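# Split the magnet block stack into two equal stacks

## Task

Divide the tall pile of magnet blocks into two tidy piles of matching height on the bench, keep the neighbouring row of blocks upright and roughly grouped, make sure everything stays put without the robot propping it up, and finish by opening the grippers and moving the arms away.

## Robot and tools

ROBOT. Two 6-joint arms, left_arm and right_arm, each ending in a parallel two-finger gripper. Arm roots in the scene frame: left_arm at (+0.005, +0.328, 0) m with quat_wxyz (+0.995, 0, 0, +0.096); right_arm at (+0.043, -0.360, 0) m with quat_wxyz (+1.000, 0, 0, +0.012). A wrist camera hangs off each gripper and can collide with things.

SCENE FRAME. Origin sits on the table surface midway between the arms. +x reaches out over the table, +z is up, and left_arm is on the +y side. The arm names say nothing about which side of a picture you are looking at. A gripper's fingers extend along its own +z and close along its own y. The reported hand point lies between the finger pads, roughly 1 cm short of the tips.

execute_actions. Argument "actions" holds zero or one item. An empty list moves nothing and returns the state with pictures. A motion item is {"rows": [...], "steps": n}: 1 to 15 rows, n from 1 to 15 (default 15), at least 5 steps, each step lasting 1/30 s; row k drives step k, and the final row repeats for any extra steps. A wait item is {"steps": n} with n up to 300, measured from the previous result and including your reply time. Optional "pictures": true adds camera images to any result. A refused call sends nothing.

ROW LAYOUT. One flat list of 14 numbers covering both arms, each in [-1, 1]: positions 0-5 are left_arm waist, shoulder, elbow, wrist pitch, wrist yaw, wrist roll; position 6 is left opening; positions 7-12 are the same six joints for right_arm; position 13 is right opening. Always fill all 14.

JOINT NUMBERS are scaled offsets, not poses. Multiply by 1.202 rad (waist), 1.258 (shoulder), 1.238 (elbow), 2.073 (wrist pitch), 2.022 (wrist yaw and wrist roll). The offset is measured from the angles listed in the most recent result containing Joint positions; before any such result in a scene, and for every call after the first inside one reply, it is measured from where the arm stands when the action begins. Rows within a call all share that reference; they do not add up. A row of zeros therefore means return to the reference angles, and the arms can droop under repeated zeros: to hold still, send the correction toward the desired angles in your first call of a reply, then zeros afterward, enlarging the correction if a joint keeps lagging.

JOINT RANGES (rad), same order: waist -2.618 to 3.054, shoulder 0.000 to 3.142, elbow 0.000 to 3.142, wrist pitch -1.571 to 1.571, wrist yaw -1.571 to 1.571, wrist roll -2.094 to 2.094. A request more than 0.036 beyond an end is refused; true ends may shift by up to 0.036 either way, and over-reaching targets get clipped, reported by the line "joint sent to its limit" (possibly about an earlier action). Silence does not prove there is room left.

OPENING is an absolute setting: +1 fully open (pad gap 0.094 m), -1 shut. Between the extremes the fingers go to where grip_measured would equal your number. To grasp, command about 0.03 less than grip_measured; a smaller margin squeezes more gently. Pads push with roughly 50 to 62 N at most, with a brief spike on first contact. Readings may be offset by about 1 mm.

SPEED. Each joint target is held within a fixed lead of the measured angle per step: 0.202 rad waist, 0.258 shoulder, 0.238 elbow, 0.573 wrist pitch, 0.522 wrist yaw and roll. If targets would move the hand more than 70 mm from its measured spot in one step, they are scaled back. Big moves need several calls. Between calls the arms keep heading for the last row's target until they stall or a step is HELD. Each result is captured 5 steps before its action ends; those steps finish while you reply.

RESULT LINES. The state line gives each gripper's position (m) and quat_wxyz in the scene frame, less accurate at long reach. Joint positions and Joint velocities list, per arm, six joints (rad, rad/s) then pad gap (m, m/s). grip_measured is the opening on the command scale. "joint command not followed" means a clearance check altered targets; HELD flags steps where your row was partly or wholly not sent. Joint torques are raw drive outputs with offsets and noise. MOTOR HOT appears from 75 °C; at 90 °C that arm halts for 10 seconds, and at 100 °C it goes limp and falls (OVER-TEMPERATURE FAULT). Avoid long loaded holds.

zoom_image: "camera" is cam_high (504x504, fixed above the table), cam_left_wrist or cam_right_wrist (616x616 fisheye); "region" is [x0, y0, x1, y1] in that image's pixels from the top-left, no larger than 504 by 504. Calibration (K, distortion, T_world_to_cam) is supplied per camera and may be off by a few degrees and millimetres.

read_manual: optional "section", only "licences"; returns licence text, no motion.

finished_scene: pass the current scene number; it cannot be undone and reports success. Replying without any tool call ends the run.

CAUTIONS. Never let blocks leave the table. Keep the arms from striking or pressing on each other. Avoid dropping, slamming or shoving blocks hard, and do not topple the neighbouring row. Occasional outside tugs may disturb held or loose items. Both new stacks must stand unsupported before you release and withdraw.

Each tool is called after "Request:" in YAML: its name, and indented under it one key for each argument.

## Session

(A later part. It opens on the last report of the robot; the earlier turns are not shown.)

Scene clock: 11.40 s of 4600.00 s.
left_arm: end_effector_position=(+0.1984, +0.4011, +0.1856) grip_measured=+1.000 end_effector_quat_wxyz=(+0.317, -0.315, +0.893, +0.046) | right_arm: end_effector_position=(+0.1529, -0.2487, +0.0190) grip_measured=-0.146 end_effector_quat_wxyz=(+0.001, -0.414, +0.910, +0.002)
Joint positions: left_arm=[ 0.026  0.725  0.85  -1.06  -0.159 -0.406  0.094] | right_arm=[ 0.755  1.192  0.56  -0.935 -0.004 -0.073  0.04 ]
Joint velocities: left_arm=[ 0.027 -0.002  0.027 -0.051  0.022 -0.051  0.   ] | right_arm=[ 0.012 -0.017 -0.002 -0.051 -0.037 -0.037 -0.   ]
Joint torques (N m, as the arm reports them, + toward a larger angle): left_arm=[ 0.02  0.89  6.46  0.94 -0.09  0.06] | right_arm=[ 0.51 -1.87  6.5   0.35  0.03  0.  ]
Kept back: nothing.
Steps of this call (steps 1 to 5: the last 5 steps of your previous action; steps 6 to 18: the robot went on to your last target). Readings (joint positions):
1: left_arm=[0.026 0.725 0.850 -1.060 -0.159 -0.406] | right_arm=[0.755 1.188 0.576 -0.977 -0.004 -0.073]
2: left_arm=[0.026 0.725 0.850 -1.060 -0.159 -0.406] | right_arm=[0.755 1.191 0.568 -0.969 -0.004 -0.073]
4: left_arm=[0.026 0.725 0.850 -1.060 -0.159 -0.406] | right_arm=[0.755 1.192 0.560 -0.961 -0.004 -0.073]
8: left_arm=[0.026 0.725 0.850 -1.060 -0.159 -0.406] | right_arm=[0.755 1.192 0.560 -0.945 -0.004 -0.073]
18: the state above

Request:
execute_actions:
  actions:
    - {"rows":[[0,0,0,0,0,0,1,0,0,-0.015,0.01,0,0,-0.21],[0,0,0,0,0,0,1,0,0,-0.015,0.01,0,0,-0.21],[0,0,0,0,0,0,1,0,0,-0.015,0.01,0,0,-0.21],[0,0,0,0,0,0,1,0,0,-0.015,0.01,0,0,-0.21],[0,0,0,0,0,0,1,0,0,-0.015,0.01,0,0,-0.21],[0,0,0,0,0,0,1,0,0,-0.015,0.01,0,0,-0.21],[0,0,0,0,0,0,1,0,0,-0.015,0.01,0,0,-0.21],[0,0,0,0,0,0,1,0,0,-0.015,0.01,0,0,-0.21],[0,0,0,0,0,0,1,0,0,-0.005,0.01,0,0,-0.1],[0,0,0,0,0,0,1,0,0,0,0.01,0,0,0.15]]}

Request:
execute_actions:
  actions:
    - {"rows":[[0,0,0,0,0,0,1,0,-0.03,0.1,-0.07,0,0,0.15],[0,0,0,0,0,0,1,0,-0.06,0.2,-0.135,0,0,0.15]]}

Request:
execute_actions:
  actions:
    - {"rows":[[0,0,0,0,0,0,1,-0.71,0,0.02,0,0,0,0.15]]}

Request:
execute_actions:
  actions:
    - {"steps":18}
  pictures: true

Request:
zoom_image:
  camera: "cam_right_wrist"
  region: [130,250,380,500]

Scene clock: 12.30 s of 4600.00 s.
left_arm: end_effector_position=(+0.1984, +0.4011, +0.1856) grip_measured=+1.000 end_effector_quat_wxyz=(+0.317, -0.315, +0.893, +0.046) | right_arm: end_effector_position=(+0.1500, -0.2516, +0.0150) grip_measured=+0.034 end_effector_quat_wxyz=(-0.003, -0.414, +0.910, +0.001)
Joint positions: left_arm=[ 0.026  0.725  0.85  -1.06  -0.159 -0.406  0.094] | right_arm=[ 0.755  1.192  0.542 -0.927 -0.004 -0.073  0.049]
Joint velocities: left_arm=[ 0.022 -0.022 -0.007 -0.007  0.007 -0.051  0.   ] | right_arm=[-0.017  0.002 -0.002 -0.022  0.007 -0.051  0.23 ]
Joint torques (N m, as the arm reports them, + toward a larger angle): left_arm=[-0.06  0.84  6.53  0.95 -0.08  0.04] | right_arm=[ 0.04 -1.89  7.23  0.3  -0.01  0.  ]
Steps of this call (steps 1 to 15: the robot went on to your last target; steps 16 to 17: nothing new was sent; steps 18 to 27: the first 10 steps of this action). Readings (joint positions):
18: left_arm=[0.026 0.725 0.850 -1.060 -0.159 -0.406] | right_arm=[0.755 1.192 0.558 -0.932 -0.004 -0.073]
19: left_arm=[0.026 0.725 0.850 -1.060 -0.159 -0.406] | right_arm=[0.755 1.192 0.554 -0.929 -0.004 -0.073]
21: left_arm=[0.026 0.725 0.850 -1.060 -0.159 -0.406] | right_arm=[0.755 1.192 0.544 -0.927 -0.004 -0.073]
25: left_arm=[0.026 0.725 0.850 -1.060 -0.159 -0.406] | right_arm=[0.755 1.192 0.542 -0.927 -0.004 -0.073]
27: the state above

Scene clock: 12.80 s of 4600.00 s.
left_arm: end_effector_position=(+0.1984, +0.4011, +0.1856) grip_measured=+1.000 end_effector_quat_wxyz=(+0.317, -0.315, +0.893, +0.046) | right_arm: end_effector_position=(+0.1673, -0.2344, +0.0836) grip_measured=+0.149 end_effector_quat_wxyz=(+0.035, -0.414, +0.910, +0.015)
Joint positions: left_arm=[ 0.026  0.725  0.85  -1.06  -0.159 -0.406  0.094] | right_arm=[ 0.755  1.127  0.785 -1.152 -0.004 -0.073  0.054]
Joint velocities: left_arm=[ 0.002  0.007 -0.002 -0.037 -0.007 -0.022  0.   ] | right_arm=[-0.007  0.007  0.007 -0.447 -0.081 -0.066  0.   ]
Joint torques (N m, as the arm reports them, + toward a larger angle): left_arm=[-0.02  0.84  6.44  0.96 -0.08  0.05] | right_arm=[ 0.   -2.73  6.73  0.36 -0.01  0.  ]
Steps of this call (steps 1 to 5: the last 5 steps of your previous action; steps 6 to 15: the first 10 steps of this action, its rows measured from where the robot was after step 5). Readings (joint positions):
5: left_arm=[0.026 0.725 0.850 -1.060 -0.159 -0.406] | right_arm=[0.755 1.192 0.542 -0.927 -0.004 -0.073]
6: left_arm=[0.026 0.725 0.850 -1.060 -0.159 -0.406] | right_arm=[0.755 1.192 0.555 -0.948 -0.004 -0.073]
7: left_arm=[0.026 0.725 0.850 -1.060 -0.159 -0.406] | right_arm=[0.755 1.189 0.593 -1.006 -0.004 -0.073]
9: left_arm=[0.026 0.725 0.850 -1.060 -0.159 -0.406] | right_arm=[0.755 1.167 0.698 -1.088 -0.004 -0.073]
13: left_arm=[0.026 0.725 0.850 -1.060 -0.159 -0.406] | right_arm=[0.755 1.127 0.785 -1.125 -0.004 -0.073]
15: the state above

Scene clock: 13.30 s of 4600.00 s.
left_arm: end_effector_position=(+0.1984, +0.4011, +0.1856) grip_measured=+1.000 end_effector_quat_wxyz=(+0.317, -0.315, +0.893, +0.046) | right_arm: end_effector_position=(+0.2104, -0.3441, +0.0831) grip_measured=+0.149 end_effector_quat_wxyz=(+0.021, -0.076, +0.997, +0.004)
Joint positions: left_arm=[ 0.026  0.725  0.85  -1.06  -0.159 -0.406  0.094] | right_arm=[ 0.053  1.127  0.785 -1.186 -0.009 -0.075  0.054]
Joint velocities: left_arm=[ 0.007  0.002 -0.012  0.022 -0.051 -0.066  0.   ] | right_arm=[-2.137 -0.012  0.002  0.022  0.051 -0.022 -0.   ]
Joint torques (N m, as the arm reports them, + toward a larger angle): left_arm=[-0.06  0.89  6.43  0.95 -0.09  0.04] | right_arm=[ 0.3  -1.81  8.12  0.24  0.03  0.02]
Steps of this call (steps 1 to 5: the last 5 steps of your previous action; steps 6 to 15: the first 10 steps of this action, its rows measured from where the robot was after step 5). Readings (joint positions):
5: left_arm=[0.026 0.725 0.850 -1.060 -0.159 -0.406] | right_arm=[0.755 1.127 0.785 -1.186 -0.004 -0.073]
6: left_arm=[0.026 0.725 0.850 -1.060 -0.159 -0.406] | right_arm=[0.724 1.127 0.785 -1.187 -0.016 -0.075]
7: left_arm=[0.026 0.725 0.850 -1.060 -0.159 -0.406] | right_arm=[0.654 1.127 0.785 -1.186 -0.017 -0.075]
9: left_arm=[0.026 0.725 0.850 -1.060 -0.159 -0.406] | right_arm=[0.503 1.127 0.785 -1.186 -0.014 -0.075]
13: left_arm=[0.026 0.725 0.850 -1.060 -0.159 -0.406] | right_arm=[0.203 1.127 0.785 -1.186 -0.010 -0.075]
15: the state above

Scene clock: 13.90 s of 4600.00 s.
left_arm: end_effector_position=(+0.1984, +0.4011, +0.1856) grip_measured=+1.000 end_effector_quat_wxyz=(+0.317, -0.315, +0.893, +0.046) | right_arm: end_effector_position=(+0.2108, -0.3699, +0.0831) grip_measured=+0.149 end_effector_quat_wxyz=(+0.021, -0.004, +1.000, -0.001)
Joint positions: left_arm=[ 0.026  0.725  0.85  -1.06  -0.159 -0.406  0.094] | right_arm=[-0.092  1.127  0.785 -1.186 -0.001 -0.075  0.054]
Joint velocities: left_arm=[ 0.007  0.007 -0.007  0.051 -0.022  0.022  0.   ] | right_arm=[-0.012 -0.002  0.007 -0.007 -0.051  0.007  0.   ]
Joint torques (N m, as the arm reports them, + toward a larger angle): left_arm=[-0.02  0.87  6.44  0.96 -0.09  0.04] | right_arm=[-0.53 -1.83  8.14  0.26 -0.05  0.01]
Kept back: nothing.
Steps of this call (steps 1 to 5: the last 5 steps of your previous action; steps 6 to 18: the robot went on to your last target). Readings (joint positions):
1: left_arm=[0.026 0.725 0.850 -1.060 -0.159 -0.406] | right_arm=[-0.014 1.127 0.785 -1.186 -0.006 -0.075]
2: left_arm=[0.026 0.725 0.850 -1.060 -0.159 -0.406] | right_arm=[-0.059 1.127 0.785 -1.186 -0.003 -0.075]
4: left_arm=[0.026 0.725 0.850 -1.060 -0.159 -0.406] | right_arm=[-0.091 1.127 0.785 -1.186 -0.001 -0.075]
8: left_arm=[0.026 0.725 0.850 -1.060 -0.159 -0.406] | right_arm=[-0.092 1.127 0.785 -1.186 -0.001 -0.075]
18: the state above
camera_calibration (this result's frames):
cam_right_wrist: T_world_to_cam=[[-0.264195, -0.964428, 0.00886366, -0.31049], [-0.859859, 0.239693, 0.450765, 0.276112], [-0.436855, 0.111469, -0.892599, 0.324487], [0, 0, 0, 1]] pos_world=[0.297142, -0.401798, 0.167927]

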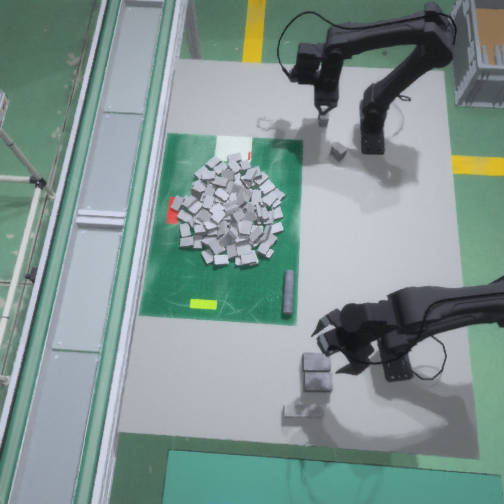

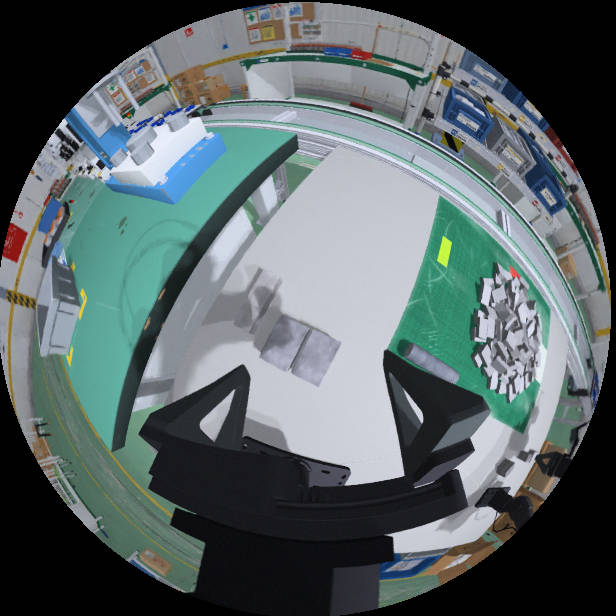

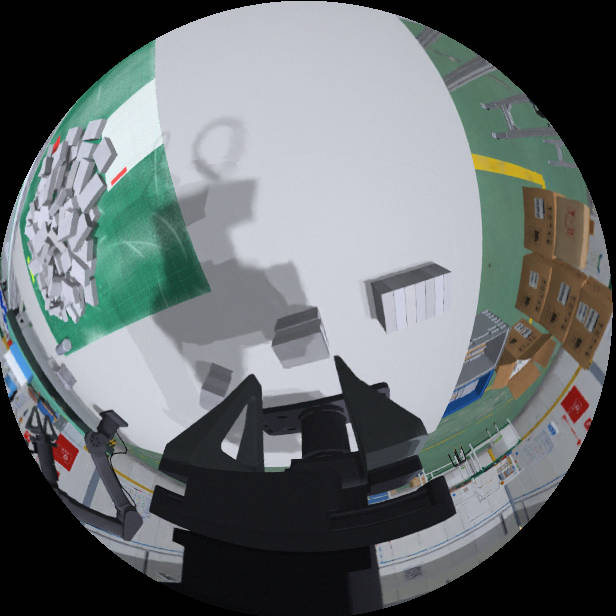

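Region (130, 250, 380, 500) of cam_right_wrist's 616x616 image, scaled by 2.016, with more detail than that image has.

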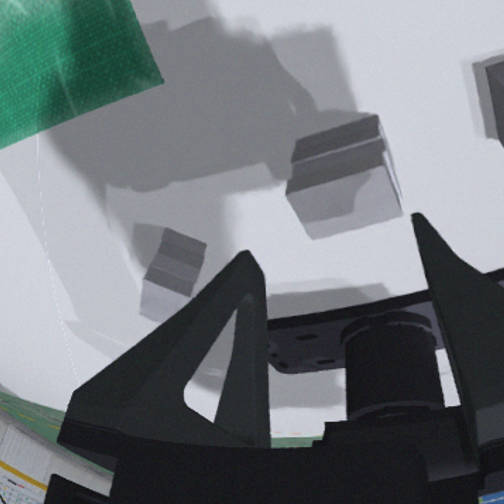

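Request:
execute_actions:
  actions:
    - {"rows":[[0,0,0,0,0,0,1,-0.03,0,0,0,0,0,0.35],[0,0,0,0,0,0,1,-0.03,0.01,-0.03,0.02,0,0,0.35],[0,0,0,0,0,0,1,-0.03,0.02,-0.06,0.05,0,0,0.35],[0,0,0,0,0,0,1,-0.03,0.03,-0.09,0.08,0,0,0.35],[0,0,0,0,0,0,1,-0.03,0.03,-0.11,0.11,0,0,0.35],[0,0,0,0,0,0,1,-0.03,0.04,-0.13,0.13,0,0,0.35],[0,0,0,0,0,0,1,-0.03,0.045,-0.15,0.13,0,0,0.35],[0,0,0,0,0,0,1,-0.03,0.05,-0.16,0.13,0,0,0.35],[0,0,0,0,0,0,1,-0.03,0.055,-0.17,0.13,0,0,0.35],[0,0,0,0,0,0,1,-0.03,0.058,-0.178,0.13,0,0,0.35]]}

Request:
execute_actions:
  actions:
    - {"steps":15}

Request:
execute_actions:
  actions:
    - {"rows":[[0,0,0,0,0,0,1,0,0,0,0,0,0,0.2],[0,0,0,0,0,0,1,0,0,0,0,0,0,0.1],[0,0,0,0,0,0,1,0,0,0,0,0,0,0.05],[0,0,0,0,0,0,1,0,0,0,0,0,0,0],[0,0,0,0,0,0,1,0,0,0,0,0,0,-0.05],[0,0,0,0,0,0,1,0,0,0,0,0,0,-0.1],[0,0,0,0,0,0,1,0,0,0,0,0,0,-0.14],[0,0,0,0,0,0,1,0,0,0,0,0,0,-0.17],[0,0,0,0,0,0,1,0,0,0,0,0,0,-0.17],[0,0,0,0,0,0,1,0,0,0,0,0,0,-0.17],[0,0,0,0,0,0,1,0,0,0,0,0,0,-0.12],[0,0,0,0,0,0,1,0,0,0,0,0,0,0.2]]}

Request:
execute_actions:
  actions:
    - {"rows":[[0,0,0,0,0,0,1,0,-0.03,0.1,-0.1,0,0,0.2],[0,0,0,0,0,0,1,0,-0.06,0.2,-0.2,0,0,0.2],[0,0,0,0,0,0,1,0,-0.1,0.4,-0.27,0,0,0.2]]}

Request:
execute_actions:
  actions:
    - {"steps":10}
  pictures: true

Request:
zoom_image:
  camera: "cam_right_wrist"
  region: [180,200,440,400]

Scene clock: 15.40 s of 4600.00 s.
left_arm: end_effector_position=(+0.1984, +0.4011, +0.1856) grip_measured=+1.000 end_effector_quat_wxyz=(+0.317, -0.315, +0.893, +0.046) | right_arm: end_effector_position=(+0.1946, -0.3728, +0.0260) grip_measured=+0.349 end_effector_quat_wxyz=(-0.010, +0.010, +1.000, +0.002)
Joint positions: left_arm=[ 0.026  0.725  0.85  -1.06  -0.159 -0.406  0.094] | right_arm=[-0.119  1.187  0.586 -0.99  -0.002 -0.075  0.063]
Joint velocities: left_arm=[-0.002  0.002  0.007 -0.066 -0.051  0.007  0.   ] | right_arm=[-0.017  0.193 -0.476  0.344  0.022  0.051 -0.001]
Joint torques (N m, as the arm reports them, + toward a larger angle): left_arm=[ 0.01  0.81  6.45  0.96 -0.08  0.05] | right_arm=[-0.87 -2.04  6.5   0.4   0.    0.  ]
Steps of this call (steps 1 to 15: the robot went on to your last target; steps 16 to 35: nothing new was sent; steps 36 to 45: the first 10 steps of this action). Readings (joint positions):
36: left_arm=[0.026 0.725 0.850 -1.060 -0.159 -0.406] | right_arm=[-0.097 1.127 0.785 -1.186 -0.002 -0.075]
37: left_arm=[0.026 0.725 0.850 -1.060 -0.159 -0.406] | right_arm=[-0.105 1.127 0.781 -1.181 -0.002 -0.075]
39: left_arm=[0.026 0.725 0.850 -1.060 -0.159 -0.406] | right_arm=[-0.117 1.129 0.747 -1.140 -0.002 -0.075]
43: left_arm=[0.026 0.725 0.850 -1.060 -0.159 -0.406] | right_arm=[-0.119 1.168 0.628 -1.018 -0.002 -0.075]
45: the state above

Scene clock: 15.90 s of 4600.00 s.
left_arm: end_effector_position=(+0.1984, +0.4011, +0.1856) grip_measured=+1.000 end_effector_quat_wxyz=(+0.317, -0.315, +0.893, +0.046) | right_arm: end_effector_position=(+0.1990, -0.3732, +0.0191) grip_measured=+0.349 end_effector_quat_wxyz=(+0.001, +0.010, +1.000, +0.001)
Joint positions: left_arm=[ 0.026  0.725  0.85  -1.06  -0.159 -0.406  0.094] | right_arm=[-0.119  1.196  0.562 -0.935 -0.002 -0.075  0.063]
Joint velocities: left_arm=[-0.017 -0.002 -0.012 -0.007 -0.066 -0.007  0.   ] | right_arm=[ 0.002  0.002 -0.012  0.022  0.022  0.022 -0.001]
Joint torques (N m, as the arm reports them, + toward a larger angle): left_arm=[-0.01  0.85  6.39  0.95 -0.1   0.05] | right_arm=[-0.88 -1.72  6.02  0.35  0.   -0.01]
Kept back: nothing.
Steps of this call (steps 1 to 5: the last 5 steps of your previous action; steps 6 to 15: the robot went on to your last target). Readings (joint positions):
1: left_arm=[0.026 0.725 0.850 -1.060 -0.159 -0.406] | right_arm=[-0.119 1.193 0.573 -0.982 -0.002 -0.075]
2: left_arm=[0.026 0.725 0.850 -1.060 -0.159 -0.406] | right_arm=[-0.119 1.196 0.565 -0.976 -0.002 -0.075]
4: left_arm=[0.026 0.725 0.850 -1.060 -0.159 -0.406] | right_arm=[-0.119 1.196 0.562 -0.966 -0.002 -0.075]
8: left_arm=[0.026 0.725 0.850 -1.060 -0.159 -0.406] | right_arm=[-0.119 1.196 0.562 -0.945 -0.002 -0.075]
15: the state above

Scene clock: 16.23 s of 4600.00 s.
left_arm: end_effector_position=(+0.1984, +0.4011, +0.1856) grip_measured=+1.000 end_effector_quat_wxyz=(+0.317, -0.315, +0.893, +0.046) | right_arm: end_effector_position=(+0.1991, -0.3730, +0.0191) grip_measured=-0.143 end_effector_quat_wxyz=(+0.001, +0.010, +1.000, +0.001)
Joint positions: left_arm=[ 0.026  0.725  0.85  -1.06  -0.159 -0.406  0.094] | right_arm=[-0.119  1.196  0.562 -0.935 -0.002 -0.075  0.04 ]
Joint velocities: left_arm=[-0.012 -0.007  0.007 -0.022  0.007  0.022  0.   ] | right_arm=[-0.007  0.017 -0.032 -0.022 -0.037 -0.022 -0.001]
Joint torques (N m, as the arm reports them, + toward a larger angle): left_arm=[ 0.02  0.83  6.42  0.94 -0.09  0.05] | right_arm=[-0.01 -1.99  5.91  0.18 -0.01  0.  ]
Steps of this call (steps 1 to 10: the first 10 steps of this action). Readings (joint positions):
1: left_arm=[0.026 0.725 0.850 -1.060 -0.159 -0.406] | right_arm=[-0.119 1.196 0.562 -0.935 -0.002 -0.075]
2: left_arm=[0.026 0.725 0.850 -1.060 -0.159 -0.406] | right_arm=[-0.119 1.196 0.562 -0.935 -0.002 -0.075]
4: left_arm=[0.026 0.725 0.850 -1.060 -0.159 -0.406] | right_arm=[-0.119 1.196 0.562 -0.935 -0.002 -0.075]
8: left_arm=[0.026 0.725 0.850 -1.060 -0.159 -0.406] | right_arm=[-0.119 1.196 0.562 -0.935 -0.002 -0.075]
10: the state above

Scene clock: 16.73 s of 4600.00 s.
left_arm: end_effector_position=(+0.1984, +0.4011, +0.1856) grip_measured=+1.000 end_effector_quat_wxyz=(+0.317, -0.315, +0.893, +0.046) | right_arm: end_effector_position=(+0.2250, -0.3755, +0.1609) grip_measured=+0.199 end_effector_quat_wxyz=(+0.085, +0.010, +0.996, -0.006)
Joint positions: left_arm=[ 0.026  0.725  0.85  -1.06  -0.159 -0.406  0.094] | right_arm=[-0.119  1.075  1.054 -1.379 -0.002 -0.075  0.056]
Joint velocities: left_arm=[-0.007  0.007  0.002 -0.037 -0.051  0.022  0.   ] | right_arm=[ 0.002 -0.198  0.271 -0.505 -0.066 -0.051  0.   ]
Joint torques (N m, as the arm reports them, + toward a larger angle): left_arm=[ 0.02  0.82  6.41  0.97 -0.08  0.04] | right_arm=[ 0.   -0.9   5.18  0.02 -0.02  0.  ]
Steps of this call (steps 1 to 5: the last 5 steps of your previous action; steps 6 to 15: the first 10 steps of this action, its rows measured from where the robot was after step 5). Readings (joint positions):
5: left_arm=[0.026 0.725 0.850 -1.060 -0.159 -0.406] | right_arm=[-0.119 1.196 0.562 -0.935 -0.002 -0.075]
6: left_arm=[0.026 0.725 0.850 -1.060 -0.159 -0.406] | right_arm=[-0.119 1.196 0.576 -0.963 -0.002 -0.075]
7: left_arm=[0.026 0.725 0.850 -1.060 -0.159 -0.406] | right_arm=[-0.119 1.193 0.616 -1.038 -0.002 -0.075]
9: left_arm=[0.026 0.725 0.850 -1.060 -0.159 -0.406] | right_arm=[-0.119 1.160 0.732 -1.187 -0.002 -0.075]
13: left_arm=[0.026 0.725 0.850 -1.060 -0.159 -0.406] | right_arm=[-0.119 1.095 1.003 -1.352 -0.002 -0.075]
15: the state above

Scene clock: 17.07 s of 4600.00 s.
left_arm: end_effector_position=(+0.1984, +0.4011, +0.1856) grip_measured=+1.000 end_effector_quat_wxyz=(+0.317, -0.315, +0.893, +0.046) | right_arm: end_effector_position=(+0.2011, -0.3732, +0.1593) grip_measured=+0.199 end_effector_quat_wxyz=(+0.039, +0.010, +0.999, -0.002)
Joint positions: left_arm=[ 0.026  0.725  0.85  -1.06  -0.159 -0.406  0.094] | right_arm=[-0.119  1.071  1.057 -1.479 -0.002 -0.075  0.056]
Joint velocities: left_arm=[ 0.007 -0.017 -0.007 -0.037 -0.11  -0.037  0.   ] | right_arm=[ 0.017  0.017 -0.017 -0.051 -0.022 -0.007  0.   ]
Joint torques (N m, as the arm reports them, + toward a larger angle): left_arm=[ 0.    0.82  6.47  0.95 -0.07  0.04] | right_arm=[ 0.   -1.35  6.12  0.25 -0.01  0.  ]
Kept back: nothing.
Steps of this call (steps 1 to 5: the last 5 steps of your previous action; steps 6 to 10: the robot went on to your last target). Readings (joint positions):
1: left_arm=[0.026 0.725 0.850 -1.060 -0.159 -0.406] | right_arm=[-0.119 1.071 1.057 -1.396 -0.002 -0.075]
2: left_arm=[0.026 0.725 0.850 -1.060 -0.159 -0.406] | right_arm=[-0.119 1.071 1.057 -1.416 -0.002 -0.075]
4: left_arm=[0.026 0.725 0.850 -1.060 -0.159 -0.406] | right_arm=[-0.119 1.071 1.057 -1.445 -0.002 -0.075]
8: left_arm=[0.026 0.725 0.850 -1.060 -0.159 -0.406] | right_arm=[-0.119 1.071 1.057 -1.473 -0.002 -0.075]
10: the state above
camera_calibration (this result's frames):
cam_right_wrist: T_world_to_cam=[[-0.290291, -0.956938, 0.000244356, -0.30757], [-0.868674, 0.263623, 0.419415, 0.249922], [-0.401419, 0.12154, -0.907795, 0.387709], [0, 0, 0, 1]] pos_world=[0.283449, -0.407333, 0.247214]

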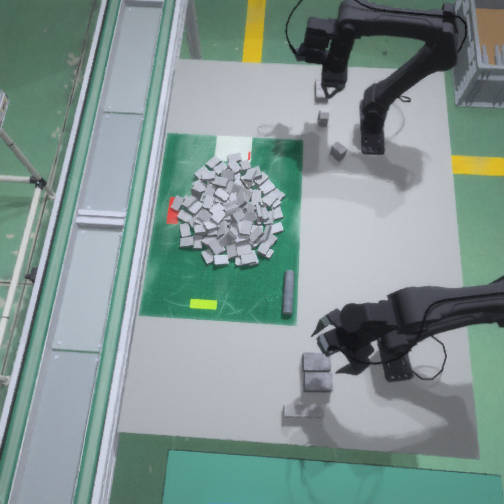

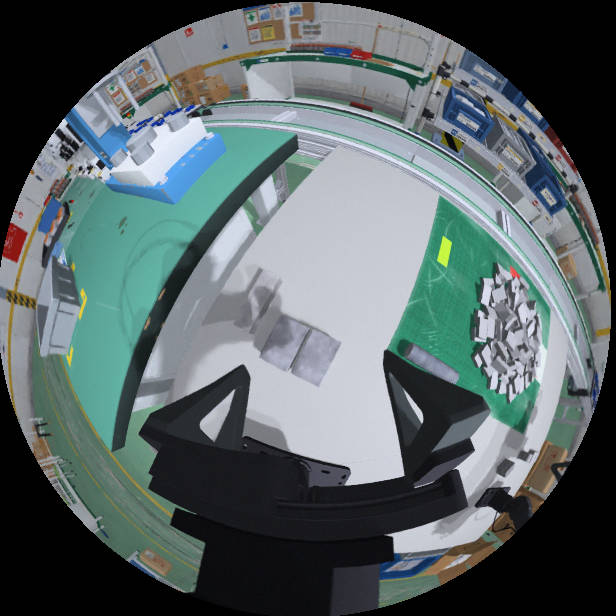

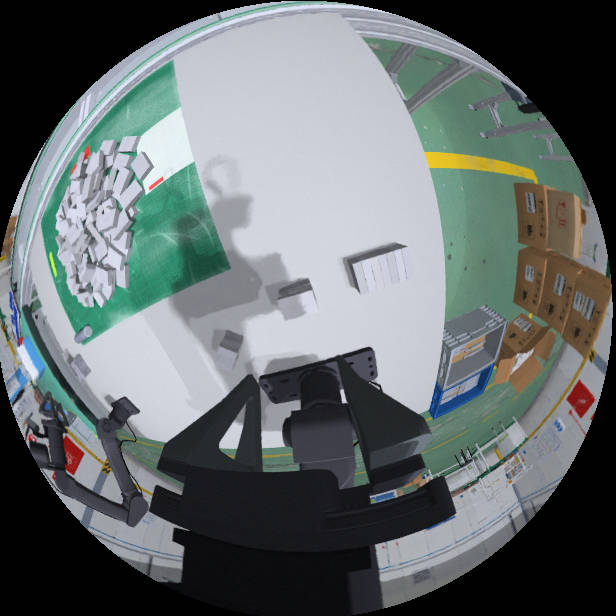

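Region (180, 200, 440, 400) of cam_right_wrist's 616x616 image, scaled by 1.938, with more detail than that image has; it fills the top 388 rows of this view, and the rest is white.

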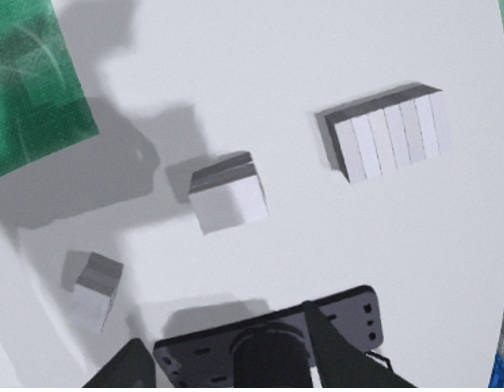

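Request:
finished_scene:
  scene: 1

The scene is finished: the task was done.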